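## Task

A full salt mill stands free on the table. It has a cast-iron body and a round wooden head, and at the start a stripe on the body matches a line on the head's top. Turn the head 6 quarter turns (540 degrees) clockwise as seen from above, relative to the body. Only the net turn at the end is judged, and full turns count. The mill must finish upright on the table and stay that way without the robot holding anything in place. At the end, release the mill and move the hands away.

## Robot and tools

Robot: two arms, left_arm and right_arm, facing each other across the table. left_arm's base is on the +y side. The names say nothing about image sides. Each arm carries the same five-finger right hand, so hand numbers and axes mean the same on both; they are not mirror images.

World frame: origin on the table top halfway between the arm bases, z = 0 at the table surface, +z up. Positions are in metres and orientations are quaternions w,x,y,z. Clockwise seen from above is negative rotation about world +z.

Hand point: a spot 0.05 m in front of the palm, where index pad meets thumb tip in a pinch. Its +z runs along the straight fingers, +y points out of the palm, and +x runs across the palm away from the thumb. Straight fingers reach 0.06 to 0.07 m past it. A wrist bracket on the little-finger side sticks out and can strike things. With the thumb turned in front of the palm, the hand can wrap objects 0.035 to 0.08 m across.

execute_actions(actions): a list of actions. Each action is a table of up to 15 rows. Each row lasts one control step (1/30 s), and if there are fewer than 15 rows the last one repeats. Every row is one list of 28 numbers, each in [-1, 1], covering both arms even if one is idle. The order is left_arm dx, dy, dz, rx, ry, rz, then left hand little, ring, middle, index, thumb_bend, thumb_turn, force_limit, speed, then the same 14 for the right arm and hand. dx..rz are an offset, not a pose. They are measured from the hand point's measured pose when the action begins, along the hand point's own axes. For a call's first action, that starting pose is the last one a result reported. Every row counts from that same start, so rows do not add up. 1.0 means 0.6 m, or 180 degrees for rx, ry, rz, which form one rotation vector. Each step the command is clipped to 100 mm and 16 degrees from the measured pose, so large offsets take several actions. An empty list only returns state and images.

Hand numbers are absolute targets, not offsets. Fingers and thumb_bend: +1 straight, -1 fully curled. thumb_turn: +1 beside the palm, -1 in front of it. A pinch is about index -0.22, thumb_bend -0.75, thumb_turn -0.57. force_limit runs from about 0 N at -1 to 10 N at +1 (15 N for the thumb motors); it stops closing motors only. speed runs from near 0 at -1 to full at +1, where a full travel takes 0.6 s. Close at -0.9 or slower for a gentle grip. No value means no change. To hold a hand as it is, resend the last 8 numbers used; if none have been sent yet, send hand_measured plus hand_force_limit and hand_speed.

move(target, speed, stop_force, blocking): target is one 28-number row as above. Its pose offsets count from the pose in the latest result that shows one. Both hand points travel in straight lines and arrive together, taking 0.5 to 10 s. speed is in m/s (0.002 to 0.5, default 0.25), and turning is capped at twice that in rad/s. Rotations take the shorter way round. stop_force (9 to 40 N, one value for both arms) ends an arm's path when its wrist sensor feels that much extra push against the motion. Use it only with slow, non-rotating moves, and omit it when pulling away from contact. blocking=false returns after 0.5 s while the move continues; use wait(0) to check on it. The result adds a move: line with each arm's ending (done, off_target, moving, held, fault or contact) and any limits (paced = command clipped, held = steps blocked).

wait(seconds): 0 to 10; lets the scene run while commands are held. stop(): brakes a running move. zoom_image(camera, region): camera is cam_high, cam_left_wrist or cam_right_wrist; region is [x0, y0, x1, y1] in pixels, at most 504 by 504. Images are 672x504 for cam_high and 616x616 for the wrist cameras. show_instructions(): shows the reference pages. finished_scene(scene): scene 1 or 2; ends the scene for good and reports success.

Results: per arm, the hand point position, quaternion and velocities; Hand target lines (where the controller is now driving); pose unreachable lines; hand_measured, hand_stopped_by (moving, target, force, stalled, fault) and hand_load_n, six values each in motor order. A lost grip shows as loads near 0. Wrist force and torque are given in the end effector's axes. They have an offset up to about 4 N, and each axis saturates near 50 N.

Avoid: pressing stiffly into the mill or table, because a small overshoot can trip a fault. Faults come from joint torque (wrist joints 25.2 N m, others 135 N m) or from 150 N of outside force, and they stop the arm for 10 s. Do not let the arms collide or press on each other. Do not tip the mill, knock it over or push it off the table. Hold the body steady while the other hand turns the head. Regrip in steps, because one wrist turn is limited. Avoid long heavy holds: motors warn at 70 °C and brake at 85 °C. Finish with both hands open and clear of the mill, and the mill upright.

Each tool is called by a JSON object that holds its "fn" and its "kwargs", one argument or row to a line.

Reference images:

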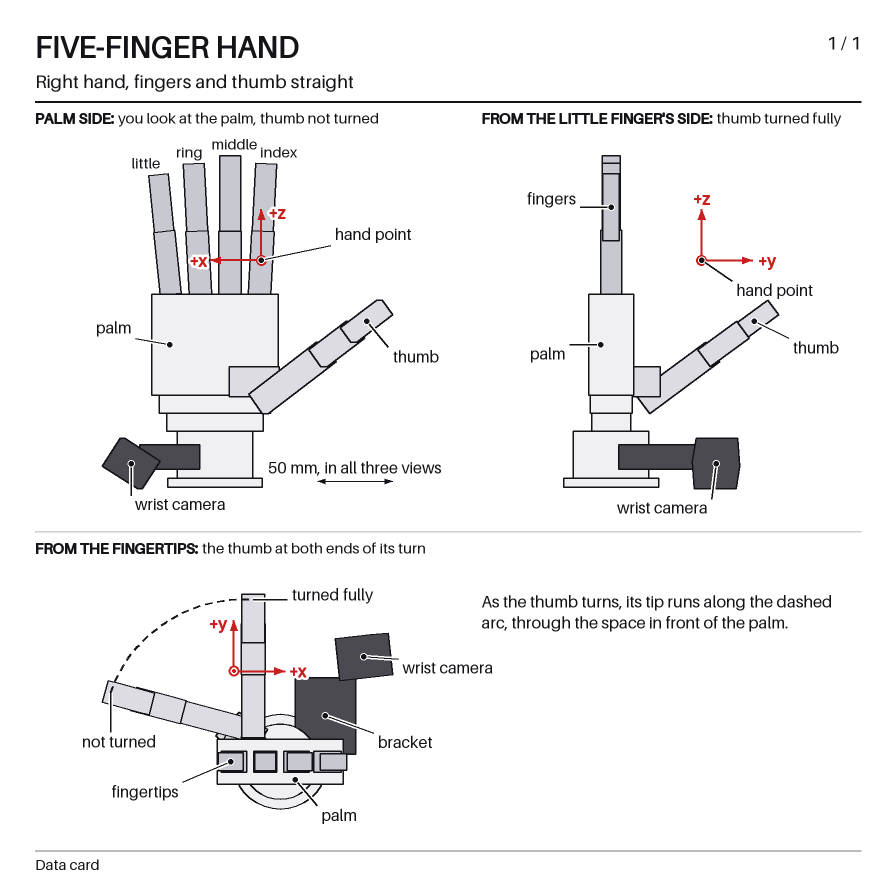

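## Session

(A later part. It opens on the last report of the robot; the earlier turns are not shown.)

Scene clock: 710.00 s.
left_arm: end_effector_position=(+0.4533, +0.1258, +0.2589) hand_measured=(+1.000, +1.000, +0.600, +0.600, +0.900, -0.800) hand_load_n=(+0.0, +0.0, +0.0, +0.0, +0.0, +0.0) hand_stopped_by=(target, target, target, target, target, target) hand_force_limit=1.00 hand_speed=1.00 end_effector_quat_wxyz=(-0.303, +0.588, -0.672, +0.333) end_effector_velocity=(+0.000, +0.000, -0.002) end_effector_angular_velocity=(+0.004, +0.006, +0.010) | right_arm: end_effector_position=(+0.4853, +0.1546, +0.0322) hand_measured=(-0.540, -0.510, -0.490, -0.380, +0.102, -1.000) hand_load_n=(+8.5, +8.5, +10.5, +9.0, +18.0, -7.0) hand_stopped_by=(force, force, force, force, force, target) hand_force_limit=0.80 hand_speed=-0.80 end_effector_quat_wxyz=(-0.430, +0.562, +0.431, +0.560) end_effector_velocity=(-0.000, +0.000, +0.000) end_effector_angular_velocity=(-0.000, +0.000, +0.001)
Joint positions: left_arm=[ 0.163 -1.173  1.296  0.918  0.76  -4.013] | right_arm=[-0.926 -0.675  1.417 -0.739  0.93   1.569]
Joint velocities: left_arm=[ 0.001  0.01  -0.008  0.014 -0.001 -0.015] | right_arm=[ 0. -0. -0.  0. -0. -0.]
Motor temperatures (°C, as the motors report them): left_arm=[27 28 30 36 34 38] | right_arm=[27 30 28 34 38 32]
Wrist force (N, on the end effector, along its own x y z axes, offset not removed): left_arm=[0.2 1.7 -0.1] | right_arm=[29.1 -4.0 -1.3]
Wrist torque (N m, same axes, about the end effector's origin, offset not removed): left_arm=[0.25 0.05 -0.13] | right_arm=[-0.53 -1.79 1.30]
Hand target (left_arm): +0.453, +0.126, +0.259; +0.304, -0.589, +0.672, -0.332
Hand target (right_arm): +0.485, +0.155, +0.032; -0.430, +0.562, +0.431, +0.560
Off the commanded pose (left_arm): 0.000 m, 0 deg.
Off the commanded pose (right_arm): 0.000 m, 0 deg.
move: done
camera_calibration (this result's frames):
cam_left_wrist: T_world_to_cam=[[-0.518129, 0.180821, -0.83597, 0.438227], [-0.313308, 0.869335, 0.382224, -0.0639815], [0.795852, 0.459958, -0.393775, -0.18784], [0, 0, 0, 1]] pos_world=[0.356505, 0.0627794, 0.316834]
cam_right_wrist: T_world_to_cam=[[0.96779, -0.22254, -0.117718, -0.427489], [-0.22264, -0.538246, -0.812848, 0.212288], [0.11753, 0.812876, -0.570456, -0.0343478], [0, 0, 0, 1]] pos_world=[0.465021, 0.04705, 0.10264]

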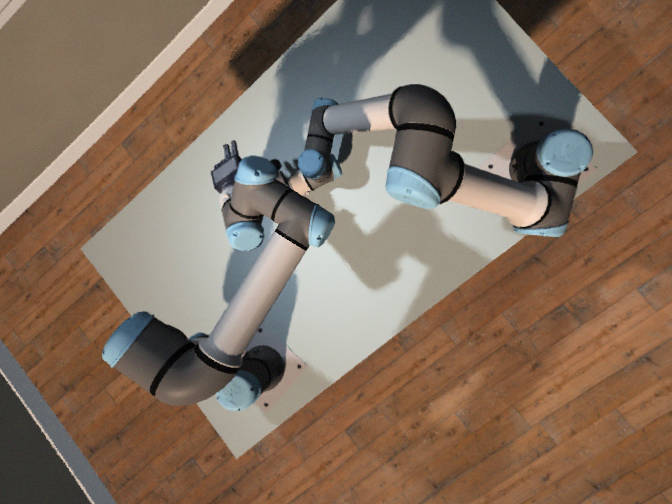

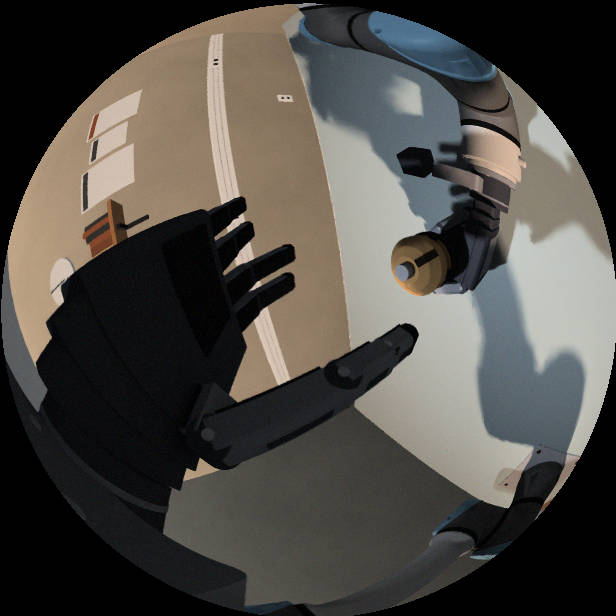

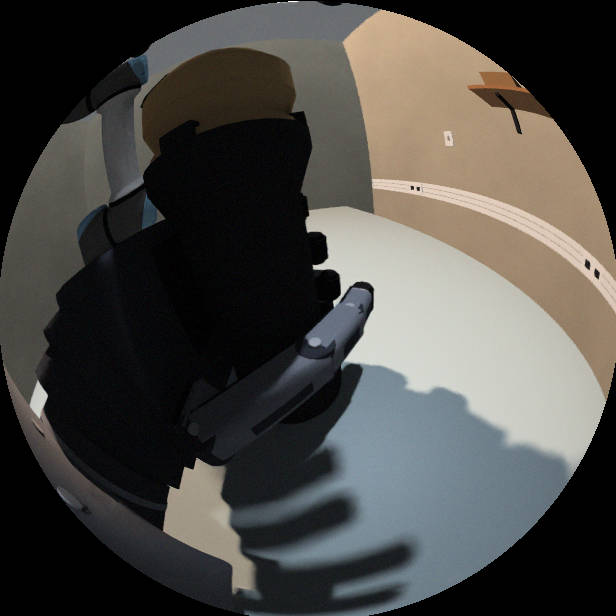

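{"fn": "move", "kwargs": {
  "target": [0.0026,0.1343,0.0993,0,0,0, 1,1,0.45,0.45,0.7,-0.8,1,1, 0,0,0,0,0,0, -0.95,-0.95,-0.95,-0.95,-0.8,-1,0.8,-0.8],
  "speed": 0.15
}}

{"fn": "move", "kwargs": {
  "target": [0,0,0,0,0,0, 1,1,-0.2,-0.2,-0.6,-0.8,1,-0.6, 0,0,0,0,0,0, -0.95,-0.95,-0.95,-0.95,-0.8,-1,0.8,-0.8]
}}

Scene clock: 761.70 s.
left_arm: end_effector_position=(+0.4534, +0.1257, +0.1589) hand_measured=(+1.000, +1.000, +0.450, +0.450, +0.700, -0.800) hand_load_n=(+0.0, +0.0, +0.0, +0.0, +0.0, +0.0) hand_stopped_by=(target, target, target, target, target, target) hand_force_limit=1.00 hand_speed=1.00 end_effector_quat_wxyz=(-0.303, +0.588, -0.672, +0.333) end_effector_velocity=(+0.000, +0.000, -0.002) end_effector_angular_velocity=(-0.001, -0.001, +0.000) | right_arm: end_effector_position=(+0.4853, +0.1546, +0.0322) hand_measured=(-0.540, -0.510, -0.490, -0.380, +0.102, -1.000) hand_load_n=(+8.5, +8.5, +10.5, +9.0, +18.0, -7.0) hand_stopped_by=(force, force, force, force, force, target) hand_force_limit=0.80 hand_speed=-0.80 end_effector_quat_wxyz=(-0.430, +0.562, +0.431, +0.560) end_effector_velocity=(-0.000, -0.000, -0.000) end_effector_angular_velocity=(+0.000, +0.001, -0.002)
Joint positions: left_arm=[ 0.163 -1.115  1.475  0.681  0.76  -4.013] | right_arm=[-0.926 -0.675  1.417 -0.739  0.93   1.569]
Joint velocities: left_arm=[ 0.001  0.     0.003 -0.006 -0.     0.001] | right_arm=[ 0.001 -0.     0.001 -0.     0.003  0.001]
Motor temperatures (°C, as the motors report them): left_arm=[27 28 30 36 34 38] | right_arm=[27 30 28 34 38 32]
Wrist force (N, on the end effector, along its own x y z axes, offset not removed): left_arm=[-1.1 2.0 -1.6] | right_arm=[31.4 -3.5 -3.1]
Wrist torque (N m, same axes, about the end effector's origin, offset not removed): left_arm=[0.30 0.29 -0.15] | right_arm=[-0.42 -2.11 1.42]
Hand target (left_arm): +0.453, +0.126, +0.159; +0.303, -0.588, +0.672, -0.333
Hand target (right_arm): +0.485, +0.155, +0.032; -0.430, +0.562, +0.431, +0.560
Off the commanded pose (left_arm): 0.000 m, 0 deg.
Off the commanded pose (right_arm): 0.000 m, 0 deg.
move: done
camera_calibration (this result's frames):
cam_left_wrist: T_world_to_cam=[[-0.518204, 0.180831, -0.835922, 0.354688], [-0.313273, 0.869331, 0.382262, -0.0256315], [0.795817, 0.459961, -0.393841, -0.227142], [0, 0, 0, 1]] pos_world=[0.356534, 0.0626201, 0.216832]
cam_right_wrist: T_world_to_cam=[[0.96779, -0.22254, -0.117718, -0.427489], [-0.22264, -0.538246, -0.812848, 0.212288], [0.11753, 0.812876, -0.570456, -0.0343478], [0, 0, 0, 1]] pos_world=[0.465021, 0.0470501, 0.102641]

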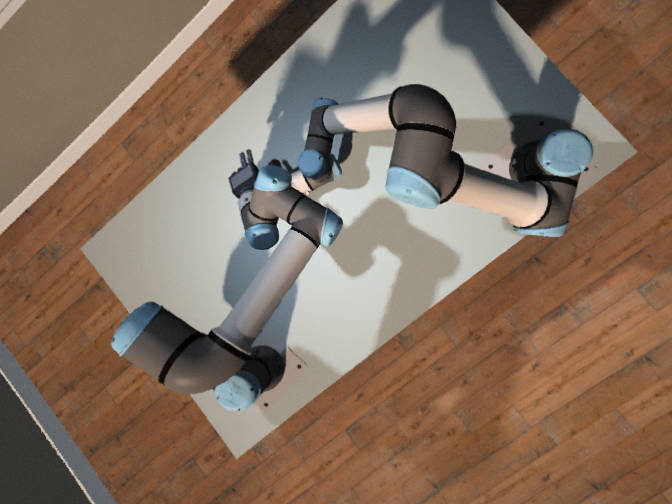

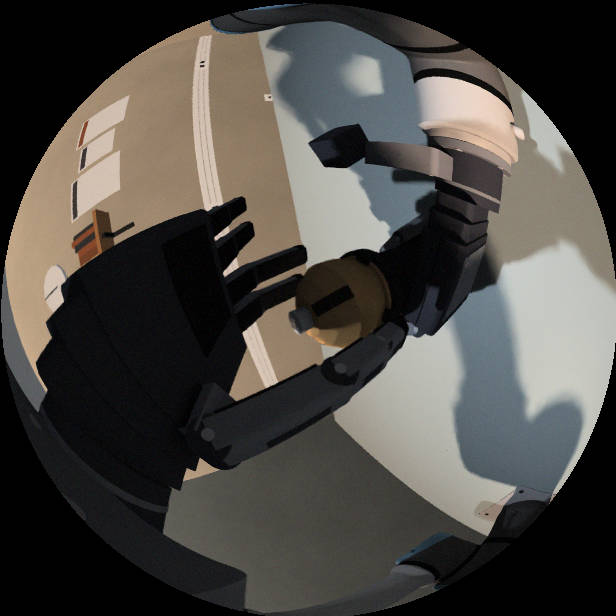

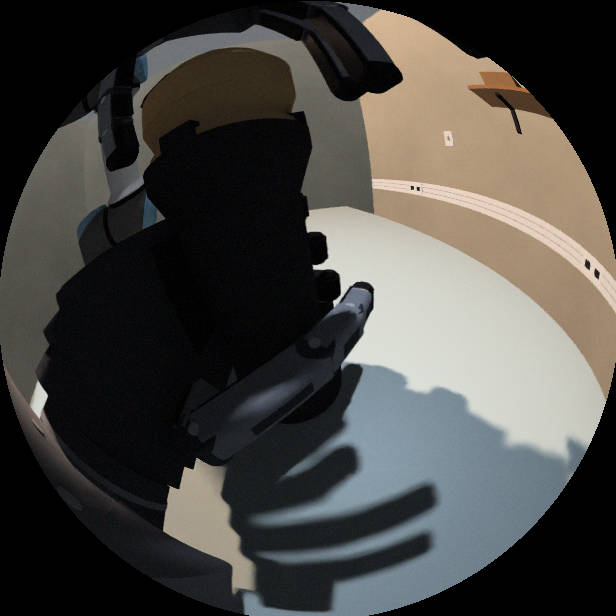

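Scene clock: 763.07 s.
left_arm: end_effector_position=(+0.4533, +0.1257, +0.1589) hand_measured=(+1.000, +1.000, +0.158, +0.212, +0.280, -0.800) hand_load_n=(+0.0, +0.0, +13.5, +11.0, +14.5, +0.5) hand_stopped_by=(target, target, force, force, force, target) hand_force_limit=1.00 hand_speed=-0.60 end_effector_quat_wxyz=(-0.303, +0.588, -0.672, +0.333) end_effector_velocity=(-0.000, -0.000, +0.000) end_effector_angular_velocity=(-0.000, -0.000, -0.001) | right_arm: end_effector_position=(+0.4853, +0.1546, +0.0322) hand_measured=(-0.540, -0.510, -0.490, -0.380, +0.102, -1.000) hand_load_n=(+8.0, +8.0, +10.0, +8.5, +18.0, -7.5) hand_stopped_by=(force, force, force, force, force, target) hand_force_limit=0.80 hand_speed=-0.80 end_effector_quat_wxyz=(-0.430, +0.562, +0.431, +0.560) end_effector_velocity=(-0.001, +0.001, +0.001) end_effector_angular_velocity=(+0.002, -0.001, +0.001)
Joint positions: left_arm=[ 0.163 -1.115  1.475  0.681  0.76  -4.013] | right_arm=[-0.926 -0.675  1.417 -0.739  0.93   1.569]
Joint velocities: left_arm=[-0.     0.    -0.001  0.     0.     0.   ] | right_arm=[ 0.001 -0.     0.    -0.002  0.     0.001]
Motor temperatures (°C, as the motors report them): left_arm=[27 28 30 36 34 38] | right_arm=[27 30 28 34 38 32]
Wrist force (N, on the end effector, along its own x y z axes, offset not removed): left_arm=[2.3 -4.9 9.5] | right_arm=[29.7 -10.5 -4.9]
Wrist torque (N m, same axes, about the end effector's origin, offset not removed): left_arm=[0.43 -0.23 -0.11] | right_arm=[-0.91 -1.76 0.15]
Hand target (left_arm): +0.453, +0.126, +0.159; +0.303, -0.588, +0.672, -0.333
Hand target (right_arm): +0.485, +0.155, +0.032; -0.430, +0.562, +0.431, +0.560
Off the commanded pose (left_arm): 0.000 m, 0 deg.
Off the commanded pose (right_arm): 0.000 m, 0 deg.
move: done
camera_calibration (this result's frames):
cam_left_wrist: T_world_to_cam=[[-0.518251, 0.180913, -0.835875, 0.354662], [-0.3132, 0.869323, 0.38234, -0.0256585], [0.795815, 0.459944, -0.393865, -0.227137], [0, 0, 0, 1]] pos_world=[0.356527, 0.0626126, 0.216802]
cam_right_wrist: T_world_to_cam=[[0.967797, -0.222517, -0.11771, -0.427477], [-0.22262, -0.538254, -0.812849, 0.212282], [0.117515, 0.812877, -0.570457, -0.0343488], [0, 0, 0, 1]] pos_world=[0.465005, 0.0470624, 0.102641]

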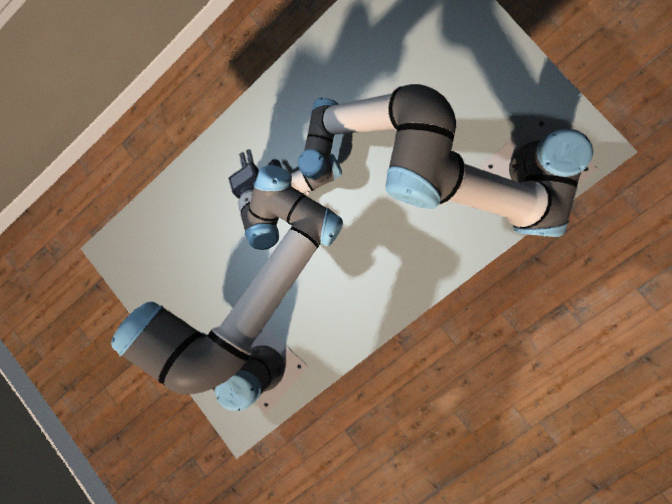

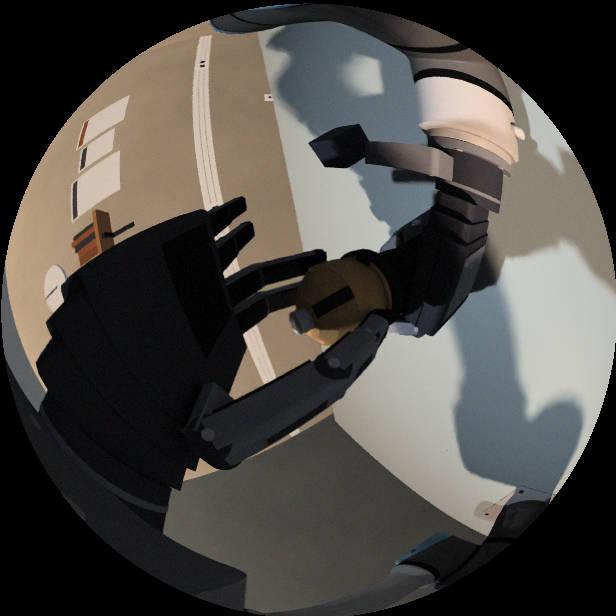

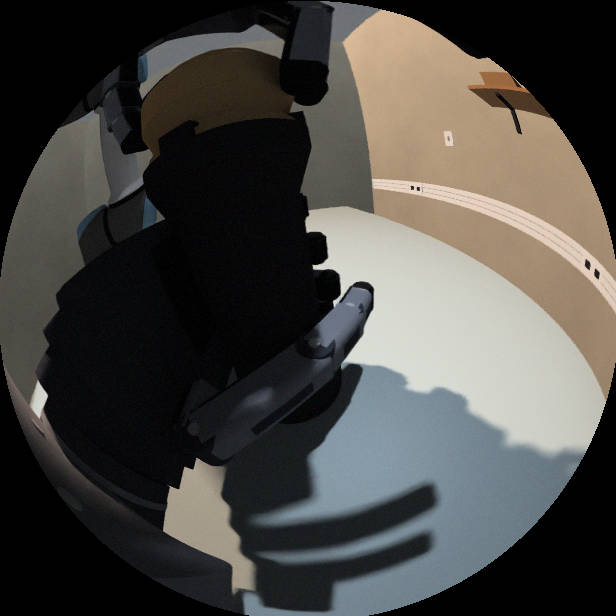

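Now the line is visible in the wrist camera while gripping, so I can watch the slip directly.

{"fn": "zoom_image", "kwargs": {
  "camera": "cam_left_wrist",
  "region": [280, 240, 410, 350]
}}

{"fn": "move", "kwargs": {
  "target": [0,0,0,0.0012,0.0625,0.0462, 1,1,-0.2,-0.2,-0.6,-0.8,1,-0.6, 0,0,0,0,0,0, -0.95,-0.95,-0.95,-0.95,-0.8,-1,0.8,-0.8],
  "speed": 0.2
}}

{"fn": "zoom_image", "kwargs": {
  "camera": "cam_left_wrist",
  "region": [280, 240, 410, 350]
}}

Region (280, 240, 410, 350) of cam_left_wrist's 616x616 image, scaled by 3.877, with more detail than that image has; it fills the top 426 rows of this view, and the rest is white.

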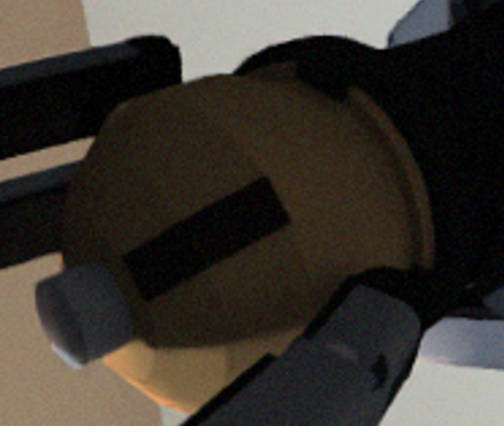

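Scene clock: 768.97 s.
left_arm: end_effector_position=(+0.4533, +0.1257, +0.1588) hand_measured=(+1.000, +1.000, +0.158, +0.212, +0.280, -0.800) hand_load_n=(+0.0, +0.0, +13.0, +11.0, +13.5, -2.0) hand_stopped_by=(target, target, force, force, force, target) hand_force_limit=1.00 hand_speed=-0.60 end_effector_quat_wxyz=(-0.261, +0.502, -0.738, +0.367) end_effector_velocity=(+0.000, -0.000, +0.001) end_effector_angular_velocity=(-0.004, -0.000, -0.012) | right_arm: end_effector_position=(+0.4853, +0.1546, +0.0322) hand_measured=(-0.540, -0.510, -0.490, -0.380, +0.102, -1.000) hand_load_n=(+8.0, +8.0, +10.0, +8.5, +18.0, -7.5) hand_stopped_by=(force, force, force, force, force, target) hand_force_limit=0.80 hand_speed=-0.80 end_effector_quat_wxyz=(-0.430, +0.562, +0.431, +0.560) end_effector_velocity=(-0.001, -0.000, -0.000) end_effector_angular_velocity=(-0.000, -0.000, +0.001)
Joint positions: left_arm=[ 0.198 -1.228  1.594  0.473  0.925 -3.712] | right_arm=[-0.926 -0.675  1.417 -0.739  0.93   1.569]
Joint velocities: left_arm=[ 0.003 -0.007  0.005 -0.01   0.011  0.012] | right_arm=[ 0.    -0.001  0.001  0.    -0.001 -0.001]
Motor temperatures (°C, as the motors report them): left_arm=[27 28 30 36 34 38] | right_arm=[27 30 28 34 38 32]
Wrist force (N, on the end effector, along its own x y z axes, offset not removed): left_arm=[0.4 -3.5 9.1] | right_arm=[31.0 -8.1 -2.0]
Wrist torque (N m, same axes, about the end effector's origin, offset not removed): left_arm=[0.38 -0.03 -0.30] | right_arm=[-0.61 -2.12 0.28]
Hand target (left_arm): +0.453, +0.126, +0.159; +0.261, -0.502, +0.738, -0.367
Hand target (right_arm): +0.485, +0.155, +0.032; -0.430, +0.562, +0.431, +0.560
Off the commanded pose (left_arm): 0.000 m, 0 deg.
Off the commanded pose (right_arm): 0.000 m, 0 deg.
move: done
camera_calibration (this result's frames):
cam_left_wrist: T_world_to_cam=[[-0.459372, 0.300355, -0.835921, 0.312911], [-0.0947581, 0.919153, 0.382334, -0.130909], [0.883175, 0.254844, -0.393772, -0.240982], [0, 0, 0, 1]] pos_world=[0.344167, 0.0877535, 0.216728]
cam_right_wrist: T_world_to_cam=[[0.967791, -0.222543, -0.11771, -0.427492], [-0.222634, -0.538248, -0.812849, 0.212285], [0.117537, 0.812874, -0.570457, -0.0343497], [0, 0, 0, 1]] pos_world=[0.465022, 0.0470485, 0.102641]

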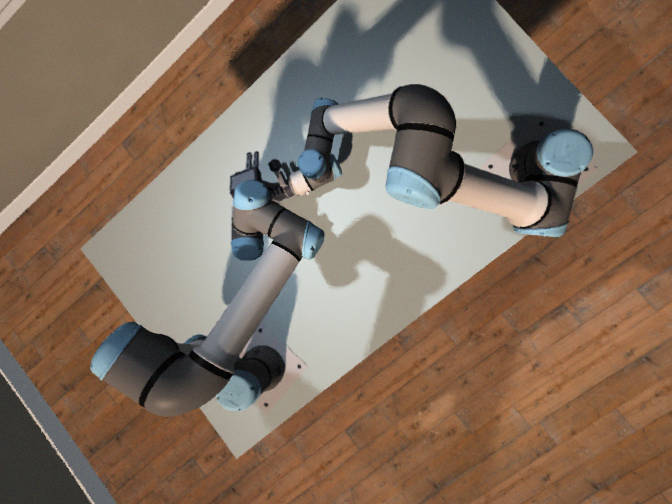

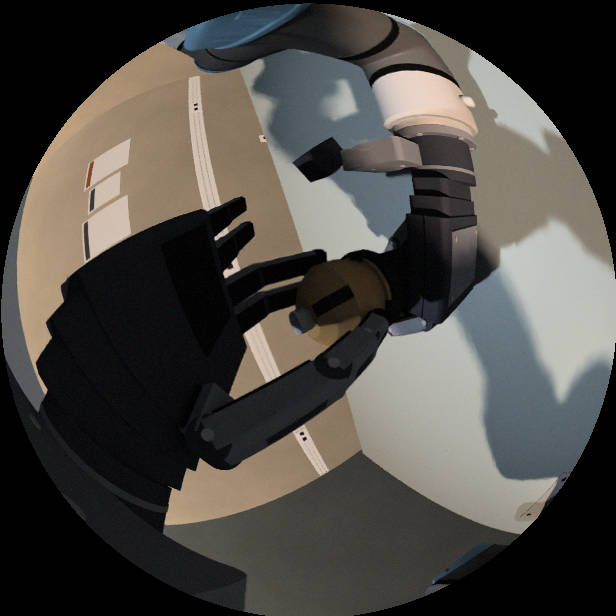

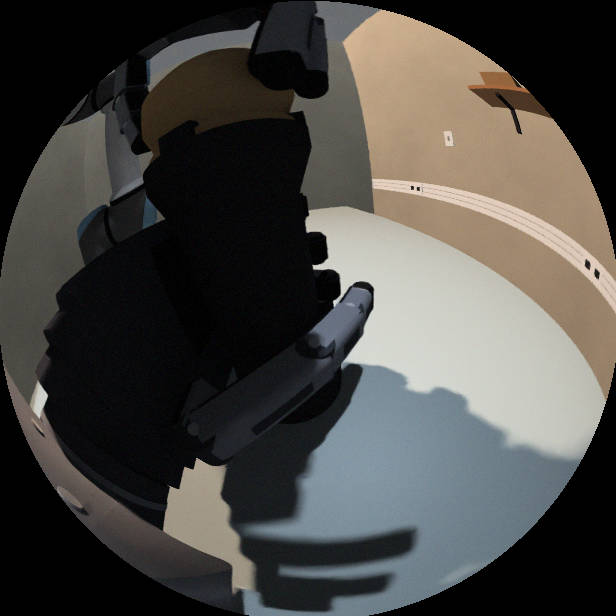

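Region (280, 240, 410, 350) of cam_left_wrist's 616x616 image, scaled by 3.877, with more detail than that image has; it fills the top 426 rows of this view, and the rest is white.

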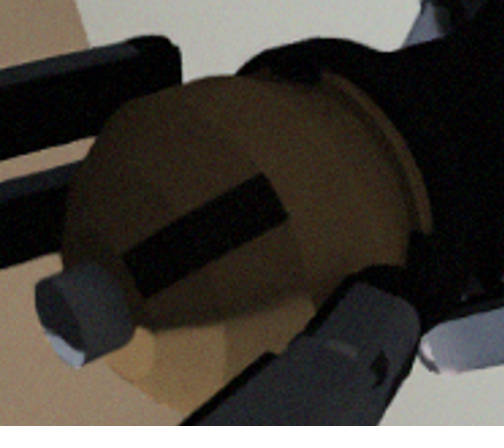

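{"fn": "execute_actions", "kwargs": {
  "actions": [
    [[0,0,0,0,0,0, 1,1,0.6,0.6,0.9,-0.8,1,1, 0,0,0,0,0,0, -0.95,-0.95,-0.95,-0.95,-0.8,-1,0.8,-0.8]]
  ]
}}

{"fn": "move", "kwargs": {
  "target": [-0.0026,-0.134,-0.0993,0,0,0, 1,1,0.6,0.6,0.9,-0.8,1,1, 0,0,0,0,0,0, 1,1,1,1,1,-1,0.8,-0.3],
  "speed": 0.2
}}

{"fn": "zoom_image", "kwargs": {
  "camera": "cam_left_wrist",
  "region": [370, 200, 490, 310]
}}

Scene clock: 776.70 s.
left_arm: end_effector_position=(+0.4534, +0.1257, +0.1589) hand_measured=(+1.000, +1.000, +0.600, +0.600, +0.900, -0.800) hand_load_n=(+0.0, +0.0, +0.0, +0.0, +0.0, +0.0) hand_stopped_by=(target, target, target, target, target, target) hand_force_limit=1.00 hand_speed=1.00 end_effector_quat_wxyz=(-0.261, +0.502, -0.738, +0.367) end_effector_velocity=(-0.000, +0.000, -0.001) end_effector_angular_velocity=(+0.002, +0.001, -0.000) | right_arm: end_effector_position=(+0.4853, +0.1546, +0.0322) hand_measured=(-0.540, -0.510, -0.490, -0.380, +0.102, -1.000) hand_load_n=(+8.5, +8.5, +10.5, +9.0, +18.0, -7.0) hand_stopped_by=(force, force, force, force, force, target) hand_force_limit=0.80 hand_speed=-0.80 end_effector_quat_wxyz=(-0.430, +0.562, +0.431, +0.560) end_effector_velocity=(+0.000, -0.001, -0.000) end_effector_angular_velocity=(+0.000, +0.000, -0.000)
Joint positions: left_arm=[ 0.198 -1.228  1.594  0.473  0.925 -3.712] | right_arm=[-0.926 -0.675  1.417 -0.739  0.93   1.569]
Joint velocities: left_arm=[-0.     0.001 -0.     0.001 -0.    -0.   ] | right_arm=[-0.001  0.     0.001 -0.001 -0.001  0.   ]
Motor temperatures (°C, as the motors report them): left_arm=[27 28 30 36 34 38] | right_arm=[27 30 28 34 38 32]
Wrist force (N, on the end effector, along its own x y z axes, offset not removed): left_arm=[1.0 0.7 -1.0] | right_arm=[32.0 0.1 -3.3]
Wrist torque (N m, same axes, about the end effector's origin, offset not removed): left_arm=[0.14 -0.06 -0.07] | right_arm=[0.15 -2.18 1.64]
Hand target (left_arm): +0.453, +0.126, +0.159; +0.261, -0.502, +0.738, -0.367
Hand target (right_arm): +0.485, +0.155, +0.032; -0.430, +0.562, +0.431, +0.560
Off the commanded pose (left_arm): 0.000 m, 0 deg.
Off the commanded pose (right_arm): 0.000 m, 0 deg.
camera_calibration (this result's frames):
cam_left_wrist: T_world_to_cam=[[-0.459376, 0.300251, -0.835956, 0.312971], [-0.0948569, 0.919171, 0.382265, -0.130915], [0.883163, 0.2549, -0.393764, -0.241019], [0, 0, 0, 1]] pos_world=[0.344212, 0.0877993, 0.216769]
cam_right_wrist: T_world_to_cam=[[0.967792, -0.222516, -0.11775, -0.427472], [-0.222652, -0.538246, -0.812845, 0.212294], [0.117493, 0.812883, -0.570453, -0.0343406], [0, 0, 0, 1]] pos_world=[0.465007, 0.0470618, 0.102638]

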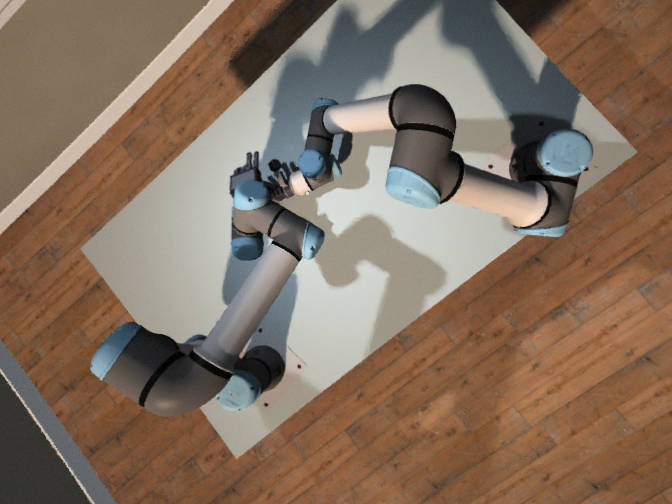

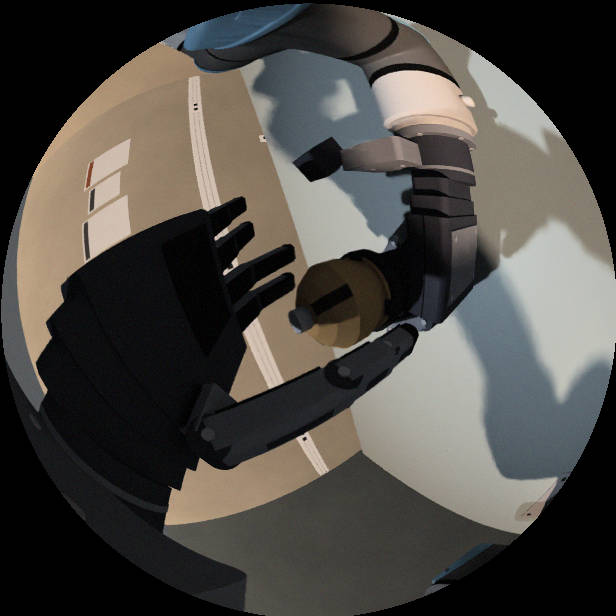

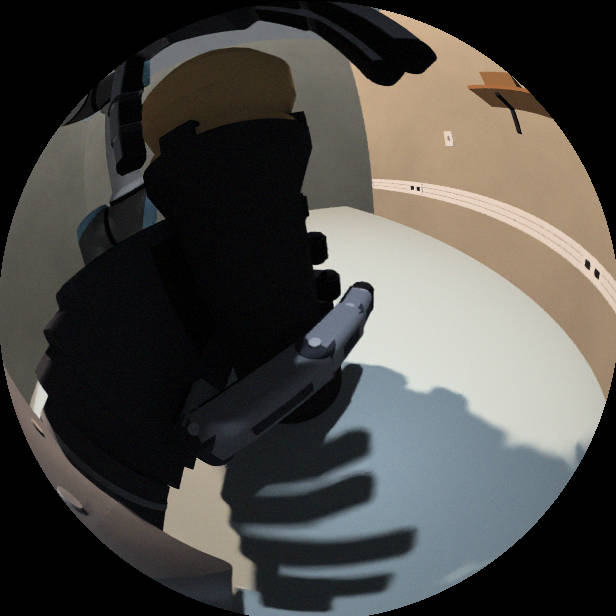

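Scene clock: 778.30 s.
left_arm: end_effector_position=(+0.4532, +0.1259, +0.2589) hand_measured=(+1.000, +1.000, +0.600, +0.600, +0.900, -0.800) hand_load_n=(+0.0, +0.0, +0.0, +0.0, +0.0, +0.0) hand_stopped_by=(target, target, target, target, target, target) hand_force_limit=1.00 hand_speed=1.00 end_effector_quat_wxyz=(-0.261, +0.502, -0.738, +0.367) end_effector_velocity=(-0.000, +0.000, -0.000) end_effector_angular_velocity=(+0.001, +0.000, -0.000) | right_arm: end_effector_position=(+0.4853, +0.1546, +0.0322) hand_measured=(+1.000, +1.000, +1.000, +1.000, +1.000, -1.000) hand_load_n=(+0.0, +0.0, +0.0, +0.0, +0.0, +0.0) hand_stopped_by=(target, target, target, target, target, target) hand_force_limit=0.80 hand_speed=-0.30 end_effector_quat_wxyz=(-0.430, +0.562, +0.431, +0.560) end_effector_velocity=(-0.000, -0.000, -0.001) end_effector_angular_velocity=(-0.001, +0.002, +0.000)
Joint positions: left_arm=[ 0.198 -1.285  1.409  0.716  0.925 -3.712] | right_arm=[-0.926 -0.675  1.417 -0.739  0.93   1.569]
Joint velocities: left_arm=[-0.    -0.     0.001  0.001 -0.    -0.   ] | right_arm=[-0.     0.     0.001  0.001 -0.     0.   ]
Motor temperatures (°C, as the motors report them): left_arm=[27 28 30 36 34 38] | right_arm=[27 30 28 34 38 32]
Wrist force (N, on the end effector, along its own x y z axes, offset not removed): left_arm=[1.0 2.1 -0.3] | right_arm=[0.0 -0.3 0.5]
Wrist torque (N m, same axes, about the end effector's origin, offset not removed): left_arm=[0.28 -0.06 -0.05] | right_arm=[-0.15 -0.06 0.25]
Hand target (left_arm): +0.453, +0.126, +0.259; +0.261, -0.502, +0.738, -0.367
Hand target (right_arm): +0.485, +0.155, +0.032; -0.430, +0.562, +0.431, +0.560
Off the commanded pose (left_arm): 0.000 m, 0 deg.
Off the commanded pose (right_arm): 0.000 m, 0 deg.
move: done
camera_calibration (this result's frames):
cam_left_wrist: T_world_to_cam=[[-0.459361, 0.300242, -0.835968, 0.396493], [-0.0949004, 0.919165, 0.38227, -0.169338], [0.883166, 0.254933, -0.393735, -0.201563], [0, 0, 0, 1]] pos_world=[0.344076, 0.0879912, 0.316826]
cam_right_wrist: T_world_to_cam=[[0.96779, -0.222517, -0.117762, -0.427467], [-0.222665, -0.538256, -0.812835, 0.212289], [0.117484, 0.812875, -0.570466, -0.034336], [0, 0, 0, 1]] pos_world=[0.465002, 0.0470577, 0.102629]

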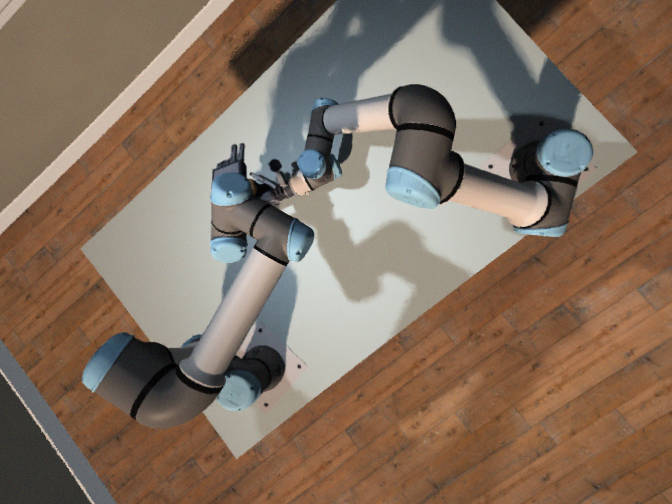

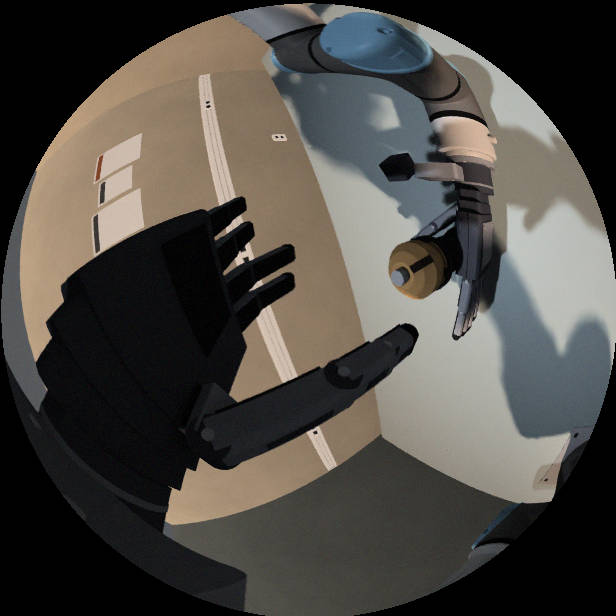

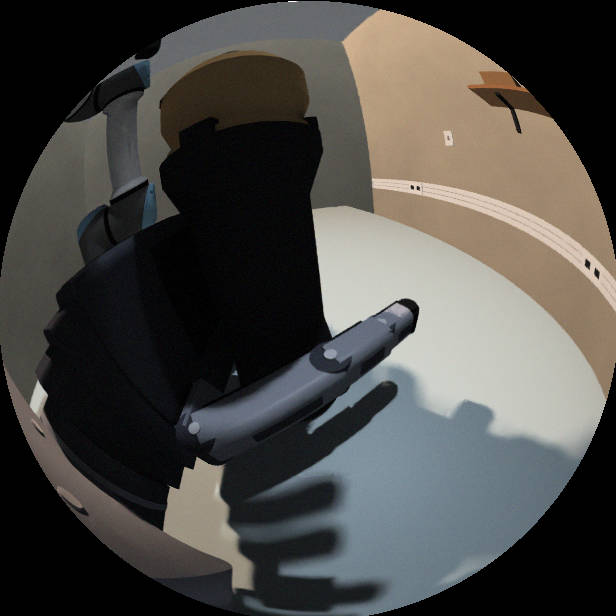

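Region (370, 200, 490, 310) of cam_left_wrist's 616x616 image, scaled by 4.200, with more detail than that image has; it fills the top 462 rows of this view, and the rest is white.

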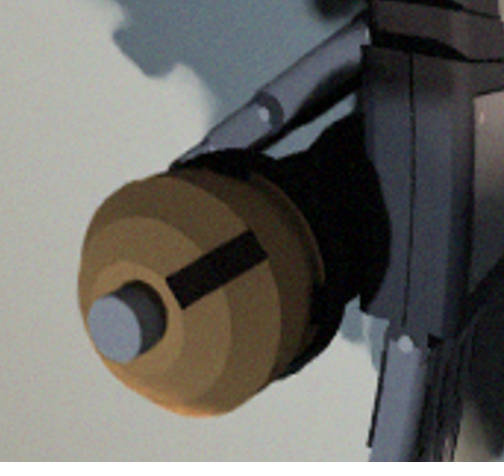

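{"fn": "move", "kwargs": {
  "target": [-0.174,0.108,-0.225,0,0,0, 1,1,0.6,0.6,0.9,-0.8,1,1, 0.02,-0.03,-0.32,0,0,0, 1,1,1,1,1,-1,0.8,-0.3],
  "speed": 0.2
}}

Scene clock: 790.67 s.
left_arm: end_effector_position=(+0.3534, +0.2756, +0.2882) hand_measured=(+1.000, +1.000, +0.600, +0.600, +0.900, -0.800) hand_load_n=(+0.0, +0.0, +0.0, +0.0, +0.0, +0.0) hand_stopped_by=(target, target, target, target, target, target) hand_force_limit=1.00 hand_speed=1.00 end_effector_quat_wxyz=(-0.261, +0.502, -0.738, +0.367) end_effector_velocity=(-0.002, +0.001, +0.001) end_effector_angular_velocity=(-0.000, -0.000, +0.000) | right_arm: end_effector_position=(+0.4184, -0.0260, +0.0444) hand_measured=(+1.000, +1.000, +1.000, +1.000, +1.000, -1.000) hand_load_n=(+0.0, +0.0, +0.0, +0.0, +0.0, +0.0) hand_stopped_by=(target, target, target, target, target, target) hand_force_limit=0.80 hand_speed=-0.30 end_effector_quat_wxyz=(-0.430, +0.562, +0.431, +0.560) end_effector_velocity=(-0.001, -0.002, -0.001) end_effector_angular_velocity=(-0.001, +0.003, +0.001)
Joint positions: left_arm=[ 0.042 -1.733  1.831  0.843  0.826 -3.87 ] | right_arm=[-1.15  -0.973  2.013 -1.037  0.706  1.568]
Joint velocities: left_arm=[-0.006 -0.005  0.004  0.005 -0.004 -0.006] | right_arm=[-0.003 -0.002  0.005 -0.001 -0.004  0.001]
Motor temperatures (°C, as the motors report them): left_arm=[27 28 30 36 34 38] | right_arm=[27 30 28 34 38 32]
Wrist force (N, on the end effector, along its own x y z axes, offset not removed): left_arm=[0.1 1.2 -0.1] | right_arm=[0.5 -3.0 0.9]
Wrist torque (N m, same axes, about the end effector's origin, offset not removed): left_arm=[0.09 0.03 -0.08] | right_arm=[-0.84 -0.16 0.01]
Hand target (left_arm): +0.353, +0.276, +0.288; +0.261, -0.502, +0.738, -0.367
Hand target (right_arm): +0.418, -0.026, +0.044; -0.430, +0.562, +0.431, +0.560
Off the commanded pose (left_arm): 0.001 m, 0 deg.
Off the commanded pose (right_arm): 0.000 m, 0 deg.
move: done
camera_calibration (this result's frames):
cam_left_wrist: T_world_to_cam=[[-0.45918, 0.300365, -0.836023, 0.330097], [-0.0949331, 0.919123, 0.382362, -0.327628], [0.883256, 0.254939, -0.393528, -0.140063], [0, 0, 0, 1]] pos_world=[0.244183, 0.237688, 0.346123]
cam_right_wrist: T_world_to_cam=[[0.967746, -0.222492, -0.118174, -0.40139], [-0.222944, -0.537898, -0.812995, 0.110281], [0.117319, 0.813119, -0.570152, 0.127401], [0, 0, 0, 1]] pos_world=[0.398084, -0.133579, 0.114862]

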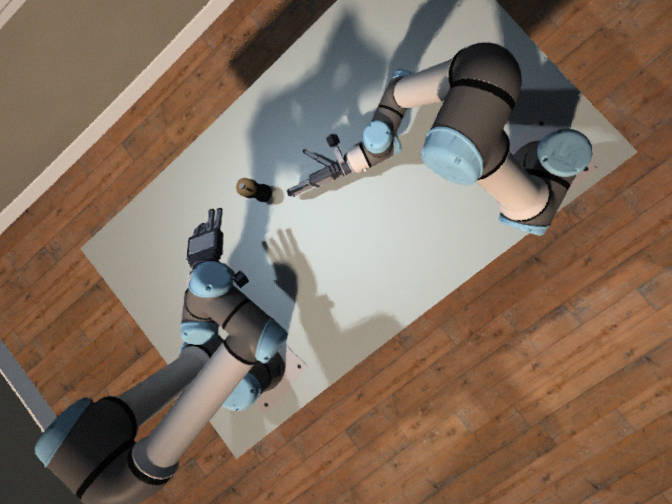

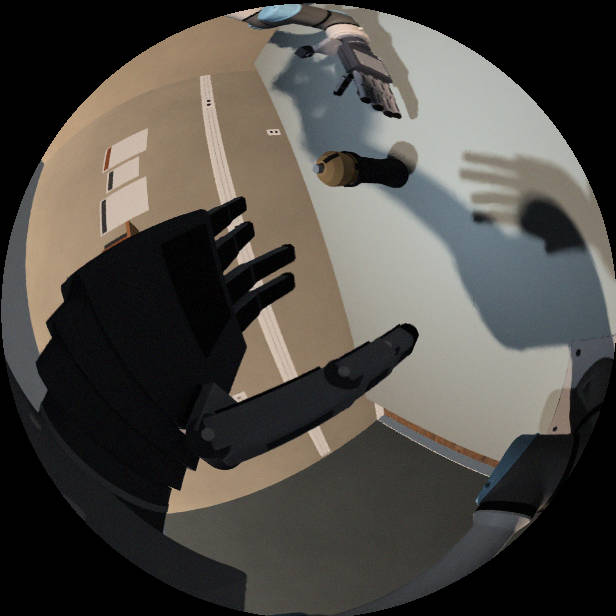

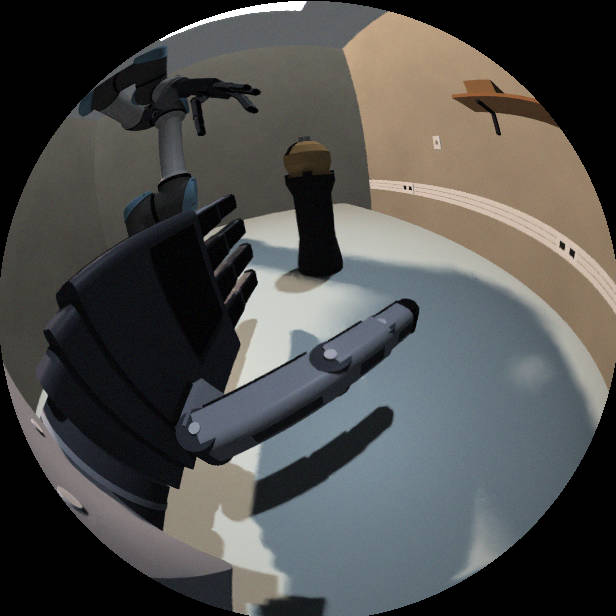

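{"fn": "move", "kwargs": {
  "target": [0,0,0,0,0,0, 1,1,0.6,0.6,0.9,-0.8,1,1, 0.1,-0.05,-0.15,0,0,0, 1,1,1,1,1,-1,0.8,-0.3],
  "speed": 0.3
}}

{"fn": "zoom_image", "kwargs": {
  "camera": "cam_high",
  "region": [220, 165, 290, 215]
}}

Scene clock: 796.03 s.
left_arm: end_effector_position=(+0.3534, +0.2756, +0.2882) hand_measured=(+1.000, +1.000, +0.600, +0.600, +0.900, -0.800) hand_load_n=(+0.0, +0.0, +0.0, +0.0, +0.0, +0.0) hand_stopped_by=(target, target, target, target, target, target) hand_force_limit=1.00 hand_speed=1.00 end_effector_quat_wxyz=(-0.261, +0.502, -0.738, +0.367) end_effector_velocity=(-0.000, +0.000, -0.001) end_effector_angular_velocity=(+0.002, +0.001, +0.000) | right_arm: end_effector_position=(+0.3661, -0.1050, +0.1045) hand_measured=(+1.000, +1.000, +1.000, +1.000, +1.000, -1.000) hand_load_n=(+0.0, +0.0, +0.0, +0.0, +0.0, +0.0) hand_stopped_by=(target, target, target, target, target, target) hand_force_limit=0.80 hand_speed=-0.30 end_effector_quat_wxyz=(-0.430, +0.562, +0.431, +0.560) end_effector_velocity=(-0.001, -0.001, +0.001) end_effector_angular_velocity=(-0.000, +0.001, -0.000)
Joint positions: left_arm=[ 0.042 -1.733  1.831  0.843  0.826 -3.87 ] | right_arm=[-1.29  -1.256  2.262 -1.002  0.567  1.568]
Joint velocities: left_arm=[ 0.     0.001  0.001  0.    -0.    -0.   ] | right_arm=[-0.003 -0.004  0.003  0.002 -0.003  0.   ]
Motor temperatures (°C, as the motors report them): left_arm=[27 28 30 36 34 38] | right_arm=[27 30 28 34 38 32]
Wrist force (N, on the end effector, along its own x y z axes, offset not removed): left_arm=[-0.7 1.3 -0.3] | right_arm=[-1.3 -0.6 0.9]
Wrist torque (N m, same axes, about the end effector's origin, offset not removed): left_arm=[0.24 0.28 -0.23] | right_arm=[-0.53 0.13 0.09]
Hand target (left_arm): +0.353, +0.276, +0.288; +0.261, -0.502, +0.738, -0.367
Hand target (right_arm): +0.366, -0.105, +0.105; -0.430, +0.562, +0.431, +0.560
Off the commanded pose (left_arm): 0.000 m, 0 deg.
Off the commanded pose (right_arm): 0.000 m, 0 deg.
move: done
camera_calibration (this result's frames):
cam_left_wrist: T_world_to_cam=[[-0.459177, 0.300363, -0.836026, 0.330099], [-0.0949282, 0.919126, 0.382357, -0.327628], [0.883258, 0.254932, -0.393528, -0.140059], [0, 0, 0, 1]] pos_world=[0.244181, 0.237688, 0.346125]
cam_right_wrist: T_world_to_cam=[[0.967723, -0.222474, -0.118394, -0.361284], [-0.223075, -0.537599, -0.813158, 0.10506], [0.117258, 0.813322, -0.569875, 0.231983], [0, 0, 0, 1]] pos_world=[0.345857, -0.212573, 0.174858]

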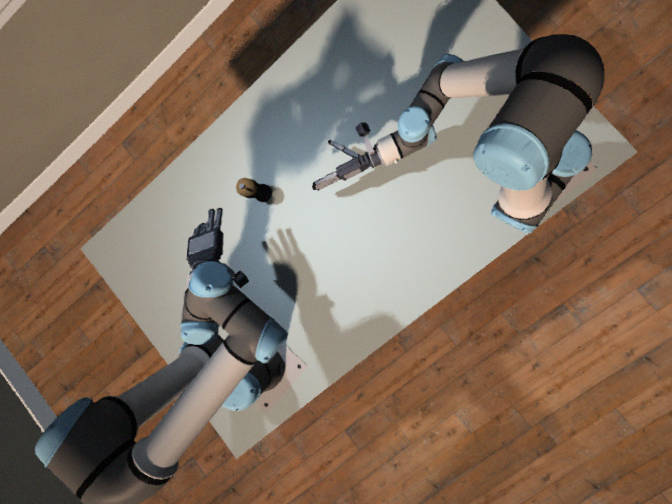

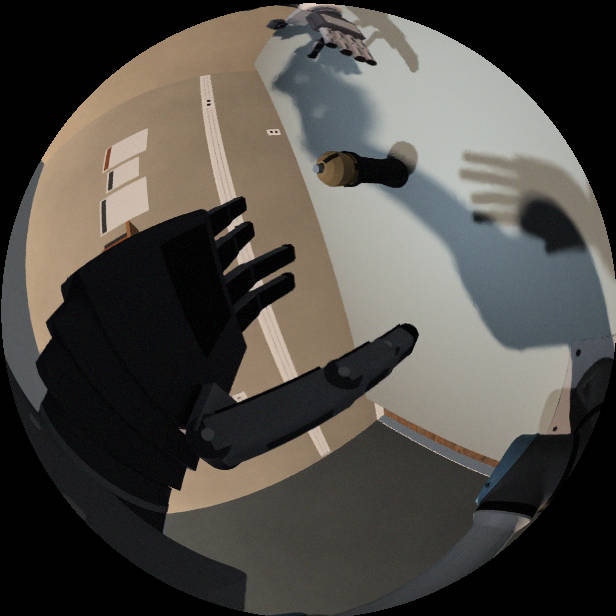

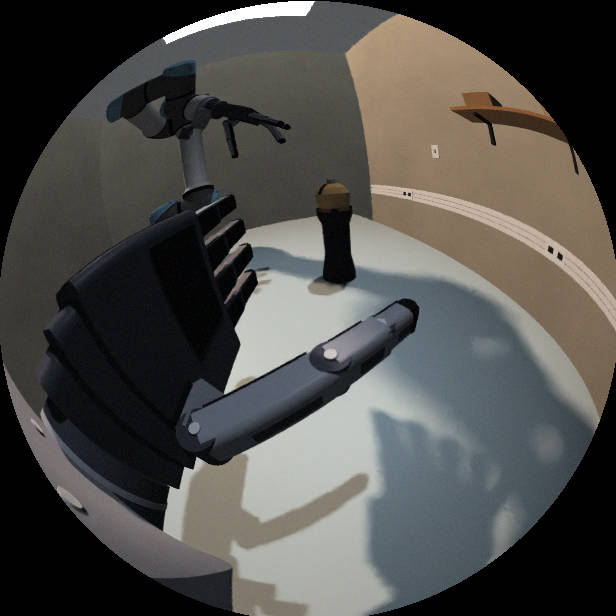

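Region (220, 165, 290, 215) of cam_high's 672x504 image, scaled by 7.200, with more detail than that image has; it fills the top 360 rows of this view, and the rest is white.

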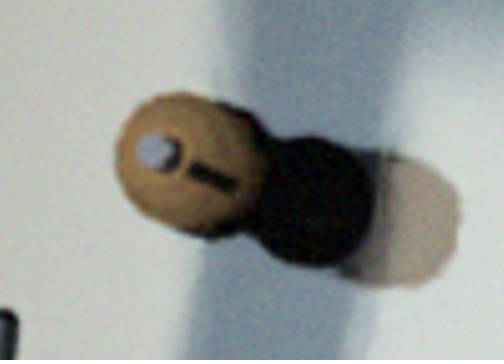

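{"fn": "finished_scene", "kwargs": {
  "scene": 1
}}

The scene is finished: the task was done.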